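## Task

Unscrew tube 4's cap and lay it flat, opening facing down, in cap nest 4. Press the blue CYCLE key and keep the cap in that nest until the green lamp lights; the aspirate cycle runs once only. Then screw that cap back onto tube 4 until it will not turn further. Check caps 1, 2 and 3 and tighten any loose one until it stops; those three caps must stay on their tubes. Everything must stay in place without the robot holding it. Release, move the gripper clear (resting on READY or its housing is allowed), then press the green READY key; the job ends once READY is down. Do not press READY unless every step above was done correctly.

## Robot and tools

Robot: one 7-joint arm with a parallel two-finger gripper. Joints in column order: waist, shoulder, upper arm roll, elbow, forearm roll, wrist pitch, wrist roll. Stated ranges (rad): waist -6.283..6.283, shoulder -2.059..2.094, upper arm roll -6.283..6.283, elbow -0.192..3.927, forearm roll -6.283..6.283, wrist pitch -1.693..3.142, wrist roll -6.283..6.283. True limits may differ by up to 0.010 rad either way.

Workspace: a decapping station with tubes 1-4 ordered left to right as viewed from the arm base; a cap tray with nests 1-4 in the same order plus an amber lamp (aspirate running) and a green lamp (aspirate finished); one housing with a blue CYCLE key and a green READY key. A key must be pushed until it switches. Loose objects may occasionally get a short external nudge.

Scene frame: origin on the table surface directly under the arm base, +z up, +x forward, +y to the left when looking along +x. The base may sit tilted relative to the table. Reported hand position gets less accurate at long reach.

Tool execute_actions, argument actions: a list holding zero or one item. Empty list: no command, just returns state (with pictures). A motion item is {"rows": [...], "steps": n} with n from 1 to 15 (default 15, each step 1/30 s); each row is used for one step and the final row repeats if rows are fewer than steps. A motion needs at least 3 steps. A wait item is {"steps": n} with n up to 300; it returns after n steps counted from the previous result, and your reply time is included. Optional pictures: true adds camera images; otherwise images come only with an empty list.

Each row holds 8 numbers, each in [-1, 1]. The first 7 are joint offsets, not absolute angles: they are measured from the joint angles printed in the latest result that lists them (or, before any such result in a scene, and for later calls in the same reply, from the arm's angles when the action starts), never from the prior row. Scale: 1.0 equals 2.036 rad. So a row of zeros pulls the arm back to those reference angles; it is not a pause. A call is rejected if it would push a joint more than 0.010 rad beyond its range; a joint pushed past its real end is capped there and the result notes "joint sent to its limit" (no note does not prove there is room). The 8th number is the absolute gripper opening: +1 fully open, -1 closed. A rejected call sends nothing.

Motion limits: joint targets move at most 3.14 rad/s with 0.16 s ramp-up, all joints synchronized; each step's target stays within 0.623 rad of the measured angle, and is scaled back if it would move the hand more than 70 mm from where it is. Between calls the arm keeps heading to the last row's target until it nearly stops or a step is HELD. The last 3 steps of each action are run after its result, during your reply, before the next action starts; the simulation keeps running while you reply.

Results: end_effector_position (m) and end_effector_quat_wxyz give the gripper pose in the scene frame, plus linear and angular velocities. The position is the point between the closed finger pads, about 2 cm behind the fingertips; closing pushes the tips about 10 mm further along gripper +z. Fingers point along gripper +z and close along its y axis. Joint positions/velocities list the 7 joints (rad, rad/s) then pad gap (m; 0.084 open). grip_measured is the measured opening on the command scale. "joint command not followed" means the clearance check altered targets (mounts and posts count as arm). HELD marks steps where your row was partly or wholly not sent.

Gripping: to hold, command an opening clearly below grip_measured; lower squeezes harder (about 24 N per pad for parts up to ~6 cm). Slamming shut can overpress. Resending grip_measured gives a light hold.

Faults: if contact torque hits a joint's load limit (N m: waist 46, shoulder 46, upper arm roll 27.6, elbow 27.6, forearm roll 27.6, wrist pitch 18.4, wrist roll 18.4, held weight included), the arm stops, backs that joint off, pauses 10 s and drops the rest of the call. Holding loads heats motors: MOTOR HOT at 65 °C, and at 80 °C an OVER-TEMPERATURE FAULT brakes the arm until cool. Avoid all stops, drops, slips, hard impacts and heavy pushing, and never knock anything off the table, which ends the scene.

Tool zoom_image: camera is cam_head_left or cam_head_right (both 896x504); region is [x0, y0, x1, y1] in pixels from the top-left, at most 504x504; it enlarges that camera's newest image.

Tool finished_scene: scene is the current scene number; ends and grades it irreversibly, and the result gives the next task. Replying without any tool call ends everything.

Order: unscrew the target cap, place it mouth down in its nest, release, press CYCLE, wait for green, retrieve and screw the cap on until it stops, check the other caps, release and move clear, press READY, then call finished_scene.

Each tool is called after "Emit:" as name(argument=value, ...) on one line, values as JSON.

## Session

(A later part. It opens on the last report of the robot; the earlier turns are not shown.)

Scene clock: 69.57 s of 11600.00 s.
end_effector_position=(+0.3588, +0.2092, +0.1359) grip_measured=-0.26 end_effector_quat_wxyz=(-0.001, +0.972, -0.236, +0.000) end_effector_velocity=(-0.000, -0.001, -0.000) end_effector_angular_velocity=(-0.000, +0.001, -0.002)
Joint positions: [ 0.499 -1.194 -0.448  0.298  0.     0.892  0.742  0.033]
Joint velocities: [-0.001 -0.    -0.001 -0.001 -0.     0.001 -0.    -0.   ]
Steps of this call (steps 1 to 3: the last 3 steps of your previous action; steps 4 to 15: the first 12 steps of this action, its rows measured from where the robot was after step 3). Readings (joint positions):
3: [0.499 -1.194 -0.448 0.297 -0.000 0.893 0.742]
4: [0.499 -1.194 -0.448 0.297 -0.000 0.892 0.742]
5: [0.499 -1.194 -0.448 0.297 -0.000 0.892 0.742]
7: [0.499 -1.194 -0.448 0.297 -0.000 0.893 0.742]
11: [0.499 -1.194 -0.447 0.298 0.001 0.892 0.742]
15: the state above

Emit:
execute_actions(actions=[{"rows": [[0,0,0,0,0,0,0,-0.6],[0,0,0,0,0,0,0,-0.8],[0,0,0,0,0,0,0.48,-0.9]], "steps": 15}])

Emit:
execute_actions(actions=[{"steps": 10}])

Scene clock: 70.10 s of 11600.00 s.
end_effector_position=(+0.3587, +0.2089, +0.1359) grip_measured=-0.25 end_effector_quat_wxyz=(-0.000, +0.881, -0.473, +0.000) end_effector_velocity=(+0.000, -0.004, -0.000) end_effector_angular_velocity=(-0.004, +0.002, -2.698)
Joint positions: [ 0.499 -1.194 -0.448  0.298 -0.     0.893  1.251  0.033]
Joint velocities: [-0.006  0.002 -0.005 -0.001 -0.006  0.002  2.692  0.003]
Steps of this call (steps 1 to 3: the last 3 steps of your previous action; step 4: the robot went on to your last target; steps 5 to 16: the first 12 steps of this action). Readings (joint positions):
5: [0.499 -1.194 -0.448 0.298 0.000 0.892 0.742]
6: [0.499 -1.194 -0.448 0.298 0.000 0.892 0.742]
8: [0.499 -1.194 -0.448 0.298 0.000 0.892 0.748]
12: [0.499 -1.194 -0.448 0.298 0.000 0.892 0.907]
16: the state above

Scene clock: 70.43 s of 11600.00 s.
end_effector_position=(+0.3583, +0.2089, +0.1356) grip_measured=-0.25 end_effector_quat_wxyz=(-0.000, +0.753, -0.658, -0.000) end_effector_velocity=(-0.000, +0.002, +0.000) end_effector_angular_velocity=(+0.004, -0.001, -0.184)
Joint positions: [ 0.499 -1.194 -0.448  0.297  0.     0.893  1.702  0.033]
Joint velocities: [ 0.003 -0.001  0.003 -0.     0.005 -0.003  0.186  0.   ]
Kept back: nothing.
Steps of this call (steps 1 to 3: the last 3 steps of your previous action; steps 4 to 10: the robot went on to your last target). Readings (joint positions):
1: [0.499 -1.194 -0.448 0.298 -0.000 0.893 1.340]
2: [0.499 -1.194 -0.448 0.298 -0.001 0.893 1.423]
4: [0.498 -1.194 -0.448 0.297 -0.000 0.893 1.561]
8: [0.499 -1.194 -0.448 0.297 -0.000 0.893 1.683]
10: the state above

Emit:
execute_actions(actions=[{"rows": [[0,0,0,0.0003,0,0,0.008,-0.5],[0,0,0,0.0003,0,0,0.008,-0.25],[0,0,0,0.0003,0,0,0.008,-0.05]], "steps": 10}])

Scene clock: 70.73 s of 11600.00 s.
end_effector_position=(+0.3587, +0.2090, +0.1359) grip_measured=-0.08 end_effector_quat_wxyz=(-0.001, +0.748, -0.664, -0.000) end_effector_velocity=(+0.001, +0.000, +0.002) end_effector_angular_velocity=(-0.000, -0.004, -0.004)
Joint positions: [ 0.499 -1.194 -0.448  0.298  0.     0.892  1.718  0.04 ]
Joint velocities: [-0.001 -0.001  0.001  0.004 -0.001  0.002  0.005  0.019]
Steps of this call (steps 1 to 2: the robot went on to your last target; steps 3 to 9: the first 7 steps of this action). Readings (joint positions):
3: [0.499 -1.194 -0.448 0.297 0.000 0.893 1.713]
4: [0.499 -1.194 -0.448 0.297 0.000 0.893 1.715]
6: [0.499 -1.194 -0.448 0.297 0.000 0.893 1.717]
9: the state above

Emit:
execute_actions(actions=[{"rows": [[-0.0028,-0.0053,0.0009,0.0052,0,0.011,0,-0.05],[-0.0055,-0.0106,0.0019,0.0103,0,0.022,0,-0.05],[-0.0083,-0.0159,0.0028,0.0150,0,0.0331,0,-0.05],[-0.0083,-0.0159,0.0028,0.0150,0,0.0331,0,-0.05],[-0.0083,-0.0159,0.0028,0.0150,0,0.0331,0,-0.05],[-0.0083,-0.0159,0.0028,0.0150,0,0.0331,0,-0.05],[-0.0083,-0.0159,0.0028,0.0150,0,0.0331,0,-0.05],[-0.0083,-0.0159,0.0028,0.0150,0,0.0331,-0.1,-0.05],[-0.0083,-0.0159,0.0028,0.0150,0,0.0331,-0.26,-0.3],[-0.0083,-0.0159,0.0028,0.0150,0,0.0331,-0.26,-0.6],[-0.0083,-0.0159,0.0028,0.0150,0,0.0331,-0.26,-1.0]], "steps": 15}])

Emit:
execute_actions(actions=[{"steps": 8}])

Scene clock: 71.83 s of 11600.00 s.
end_effector_position=(+0.3585, +0.2088, +0.1518) grip_measured=-0.53 end_effector_quat_wxyz=(-0.000, +0.780, -0.626, -0.000) end_effector_velocity=(-0.005, -0.001, +0.003) end_effector_angular_velocity=(-0.006, +0.015, +1.676)
Joint positions: [ 0.483 -1.225 -0.443  0.327  0.     0.956  1.618  0.021]
Joint velocities: [-0.006 -0.011  0.003  0.005 -0.     0.034 -1.675 -0.179]
Steps of this call (steps 1 to 3: the last 3 steps of your previous action; steps 4 to 15: the robot went on to your last target; steps 16 to 21: nothing new was sent; steps 22 to 33: the first 12 steps of this action). Readings (joint positions):
22: [0.499 -1.194 -0.448 0.298 0.000 0.893 1.718]
23: [0.498 -1.195 -0.448 0.299 0.000 0.896 1.718]
25: [0.494 -1.203 -0.446 0.306 0.000 0.914 1.718]
29: [0.485 -1.221 -0.443 0.324 0.000 0.947 1.718]
33: the state above

Scene clock: 72.10 s of 11600.00 s.
end_effector_position=(+0.3584, +0.2088, +0.1525) grip_measured=-1.00 end_effector_quat_wxyz=(-0.000, +0.887, -0.462, -0.000) end_effector_velocity=(+0.000, -0.000, +0.001) end_effector_angular_velocity=(+0.001, -0.001, +0.406)
Joint positions: [ 0.482 -1.226 -0.442  0.328  0.     0.959  1.225  0.   ]
Joint velocities: [-0.001 -0.001 -0.001  0.001  0.     0.002 -0.407  0.   ]
Kept back: nothing.
Steps of this call (steps 1 to 3: the last 3 steps of your previous action; steps 4 to 8: the robot went on to your last target). Readings (joint positions):
1: [0.483 -1.225 -0.443 0.327 0.000 0.957 1.554]
2: [0.482 -1.226 -0.442 0.327 0.000 0.958 1.483]
4: [0.482 -1.226 -0.442 0.328 0.000 0.959 1.352]
8: the state above

Emit:
execute_actions(actions=[{"rows": [[0.001,0.0019,-0.0003,-0.0018,0,-0.0039,-0.018,-1],[0.0015,0.0028,-0.0005,-0.0027,0,-0.0058,-0.018,-1],[0.002,0.0038,-0.0007,-0.0036,0,-0.0078,-0.018,-1],[0.0022,0.0042,-0.0008,-0.004,0,-0.0088,-0.018,-1],[0.0025,0.0047,-0.0009,-0.0045,0,-0.0098,-0.018,-1],[0.0027,0.0052,-0.0009,-0.005,0,-0.0107,-0.018,-1],[0.0029,0.0056,-0.001,-0.0054,0,-0.0117,-0.018,-1],[0.0032,0.0061,-0.0011,-0.0058,0,-0.0127,-0.018,-1],[0.0034,0.0066,-0.0012,-0.0063,0,-0.0137,-0.018,-1]], "steps": 15}])

Emit:
execute_actions(actions=[{"steps": 5}])

Scene clock: 72.67 s of 11600.00 s.
end_effector_position=(+0.3585, +0.2088, +0.1462) grip_measured=-1.00 end_effector_quat_wxyz=(-0.000, +0.895, -0.446, -0.000) end_effector_velocity=(+0.000, +0.000, -0.009) end_effector_angular_velocity=(+0.000, -0.001, +0.002)
Joint positions: [ 0.488 -1.214 -0.444  0.317  0.     0.935  1.188  0.   ]
Joint velocities: [ 0.009  0.017 -0.002 -0.017  0.001 -0.036 -0.001  0.   ]
Steps of this call (steps 1 to 5: the robot went on to your last target; steps 6 to 17: the first 12 steps of this action). Readings (joint positions):
6: [0.482 -1.226 -0.442 0.328 0.000 0.959 1.193]
7: [0.482 -1.226 -0.442 0.328 0.000 0.958 1.192]
9: [0.484 -1.223 -0.443 0.326 0.000 0.953 1.190]
13: [0.486 -1.218 -0.444 0.320 0.000 0.943 1.189]
17: the state above

Scene clock: 72.83 s of 11600.00 s.
end_effector_position=(+0.3589, +0.2090, +0.1460) grip_measured=-1.00 end_effector_quat_wxyz=(-0.001, +0.895, -0.446, +0.000) end_effector_velocity=(+0.001, +0.000, -0.000) end_effector_angular_velocity=(+0.002, -0.003, -0.000)
Joint positions: [ 0.489 -1.213 -0.445  0.316  0.     0.932  1.188  0.   ]
Joint velocities: [ 0.001  0.002 -0.001 -0.001  0.001 -0.007 -0.001  0.   ]
Kept back: nothing.
Steps of this call (steps 1 to 3: the last 3 steps of your previous action; steps 4 to 5: the robot went on to your last target). Readings (joint positions):
1: [0.488 -1.214 -0.445 0.316 0.000 0.934 1.188]
2: [0.489 -1.214 -0.445 0.316 0.000 0.933 1.188]
4: [0.489 -1.213 -0.445 0.316 0.000 0.932 1.188]
5: the state above

Emit:
execute_actions(actions=[{"rows": [[-0.003,-0.006,0.0012,0.0055,0,0.012,0,-1],[-0.003,-0.006,0.0012,0.0055,0,0.012,0,-1],[-0.003,-0.006,0.0012,0.0055,0,0.012,0,-1],[-0.003,-0.006,0.0012,0.0055,0,0.012,0,-1],[-0.0177,0.0604,-0.0609,0.0388,0,-0.0059,-0.08,-1]], "steps": 15}])

Emit:
execute_actions(actions=[{"steps": 6}])

Scene clock: 73.43 s of 11600.00 s.
end_effector_position=(+0.3854, +0.1750, +0.1522) grip_measured=-1.00 end_effector_quat_wxyz=(-0.001, +0.894, -0.447, -0.001) end_effector_velocity=(+0.055, -0.090, -0.002) end_effector_angular_velocity=(-0.019, +0.004, -0.001)
Joint positions: [ 0.458 -1.112 -0.549  0.384  0.     0.925  1.054  0.   ]
Joint velocities: [-0.06   0.262 -0.242  0.128 -0.    -0.06  -0.323  0.   ]
Steps of this call (steps 1 to 6: the robot went on to your last target; steps 7 to 18: the first 12 steps of this action). Readings (joint positions):
7: [0.489 -1.213 -0.445 0.316 0.000 0.932 1.188]
8: [0.488 -1.214 -0.444 0.317 0.000 0.935 1.188]
10: [0.486 -1.219 -0.444 0.320 0.000 0.944 1.188]
14: [0.475 -1.186 -0.478 0.345 0.001 0.942 1.140]
18: the state above

Scene clock: 73.63 s of 11600.00 s.
end_effector_position=(+0.3893, +0.1686, +0.1521) grip_measured=-1.00 end_effector_quat_wxyz=(-0.000, +0.895, -0.446, -0.000) end_effector_velocity=(+0.006, -0.008, +0.001) end_effector_angular_velocity=(-0.002, -0.004, +0.005)
Joint positions: [ 0.453 -1.093 -0.566  0.394  0.     0.921  1.029  0.   ]
Joint velocities: [-0.006  0.022 -0.023  0.014 -0.001 -0.006 -0.034  0.   ]
Kept back: nothing.
Steps of this call (steps 1 to 3: the last 3 steps of your previous action; steps 4 to 6: the robot went on to your last target). Readings (joint positions):
1: [0.456 -1.105 -0.556 0.388 0.000 0.924 1.045]
2: [0.455 -1.100 -0.560 0.390 0.000 0.923 1.039]
4: [0.454 -1.095 -0.564 0.392 0.000 0.921 1.032]
6: the state above

Emit:
execute_actions(actions=[{"rows": [[0.001,0.003,-0.002,-0.0013,0,-0.004,0,-1],[0.0015,0.0037,-0.0022,-0.0022,0,-0.0058,0,-1],[0.002,0.0043,-0.0024,-0.003,0,-0.0072,0,-1],[0.0022,0.0047,-0.0025,-0.0034,0,-0.008,0,-1],[0.0024,0.005,-0.0026,-0.0038,0,-0.0089,0,-1],[0.0027,0.0054,-0.0027,-0.0042,0,-0.0097,0,-1],[0.0029,0.0057,-0.0028,-0.0047,0,-0.0105,0,-1],[0.0032,0.0061,-0.0029,-0.0051,0,-0.0114,0,-1],[0.0034,0.0064,-0.003,-0.0055,0,-0.0122,0,-1]], "steps": 15}])

Emit:
execute_actions(actions=[{"steps": 5}])

Scene clock: 74.27 s of 11600.00 s.
end_effector_position=(+0.3918, +0.1677, +0.1486) grip_measured=-1.00 end_effector_quat_wxyz=(-0.002, +0.894, -0.448, +0.002) end_effector_velocity=(+0.005, +0.000, -0.002) end_effector_angular_velocity=(+0.002, -0.018, -0.002)
Joint positions: [ 0.459 -1.083 -0.572  0.389  0.001  0.898  1.029  0.   ]
Joint velocities: [ 0.006  0.008 -0.003 -0.004  0.    -0.032  0.001  0.   ]
Steps of this call (steps 1 to 7: the robot went on to your last target; steps 8 to 19: the first 12 steps of this action). Readings (joint positions):
8: [0.453 -1.091 -0.568 0.395 0.000 0.920 1.026]
9: [0.453 -1.090 -0.569 0.395 0.000 0.919 1.026]
11: [0.455 -1.088 -0.570 0.392 0.000 0.914 1.027]
15: [0.457 -1.085 -0.571 0.389 0.001 0.905 1.028]
19: the state above

Scene clock: 74.43 s of 11600.00 s.
end_effector_position=(+0.3920, +0.1677, +0.1482) grip_measured=-1.00 end_effector_quat_wxyz=(-0.003, +0.894, -0.448, +0.002) end_effector_velocity=(-0.001, -0.000, -0.002) end_effector_angular_velocity=(-0.000, +0.001, +0.001)
Joint positions: [ 0.459 -1.082 -0.572  0.388  0.001  0.896  1.029  0.   ]
Joint velocities: [ 0.002  0.002 -0.001 -0.004 -0.    -0.006 -0.001  0.   ]
Kept back: nothing.
Steps of this call (steps 1 to 3: the last 3 steps of your previous action; steps 4 to 5: the robot went on to your last target). Readings (joint positions):
1: [0.459 -1.082 -0.572 0.389 0.001 0.898 1.029]
2: [0.459 -1.082 -0.572 0.388 0.001 0.897 1.029]
4: [0.459 -1.082 -0.572 0.388 0.001 0.896 1.029]
5: the state above

Emit:
execute_actions(actions=[{"rows": [[-0.003,-0.004,0.0015,0.0035,0,0.012,0,-1],[-0.0103,-0.0142,0.0049,0.015,0,0.0359,0,-1],[-0.0103,-0.0142,0.0049,0.015,0,0.0359,0,-0.6],[-0.0103,-0.0142,0.0049,0.015,0,0.0359,0,-0.3],[-0.0103,-0.0142,0.0049,0.015,0,0.0359,0,0]], "steps": 15}], pictures=true)

Emit:
zoom_image(camera="cam_head_right", region=[355, 165, 445, 225])

Emit:
zoom_image(camera="cam_head_left", region=[355, 165, 445, 225])

Scene clock: 75.13 s of 11600.00 s.
end_effector_position=(+0.3881, +0.1674, +0.1625) grip_measured=-0.02 end_effector_quat_wxyz=(+0.001, +0.894, -0.448, -0.003) end_effector_velocity=(+0.007, +0.001, +0.017) end_effector_angular_velocity=(+0.003, -0.025, -0.000)
Joint positions: [ 0.44  -1.108 -0.563  0.414  0.001  0.967  1.029  0.043]
Joint velocities: [-0.013 -0.019  0.004  0.032 -0.     0.03  -0.001  0.003]
Steps of this call (steps 1 to 9: the robot went on to your last target; steps 10 to 21: the first 12 steps of this action). Readings (joint positions):
10: [0.460 -1.081 -0.572 0.388 0.000 0.896 1.029]
11: [0.459 -1.082 -0.572 0.389 0.001 0.899 1.029]
13: [0.454 -1.088 -0.569 0.392 0.000 0.921 1.029]
17: [0.443 -1.103 -0.564 0.405 0.000 0.958 1.029]
21: the state above

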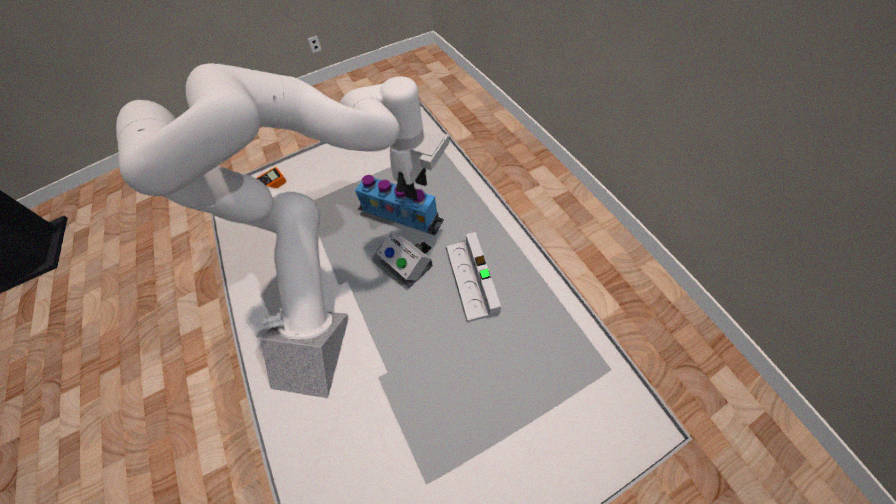

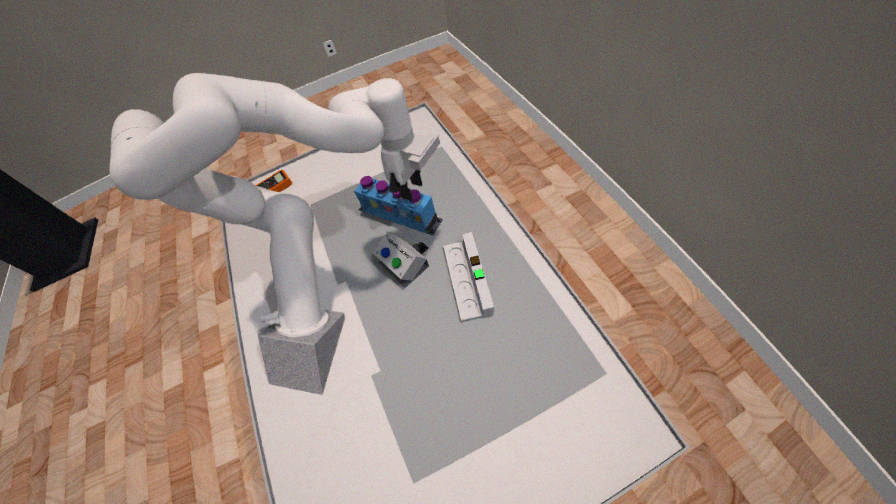

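Region (355, 165, 445, 225) of cam_head_right's 896x504 image, scaled by 5.600, with more detail than that image has.

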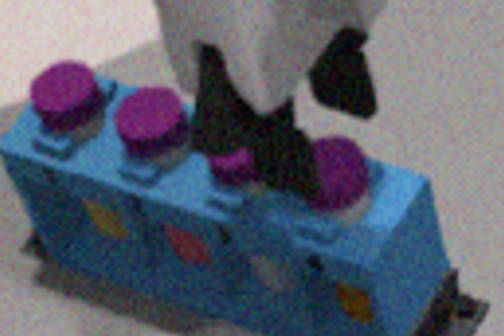

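Region (355, 165, 445, 225) of cam_head_left's 896x504 image, scaled by 5.600, with more detail than that image has.

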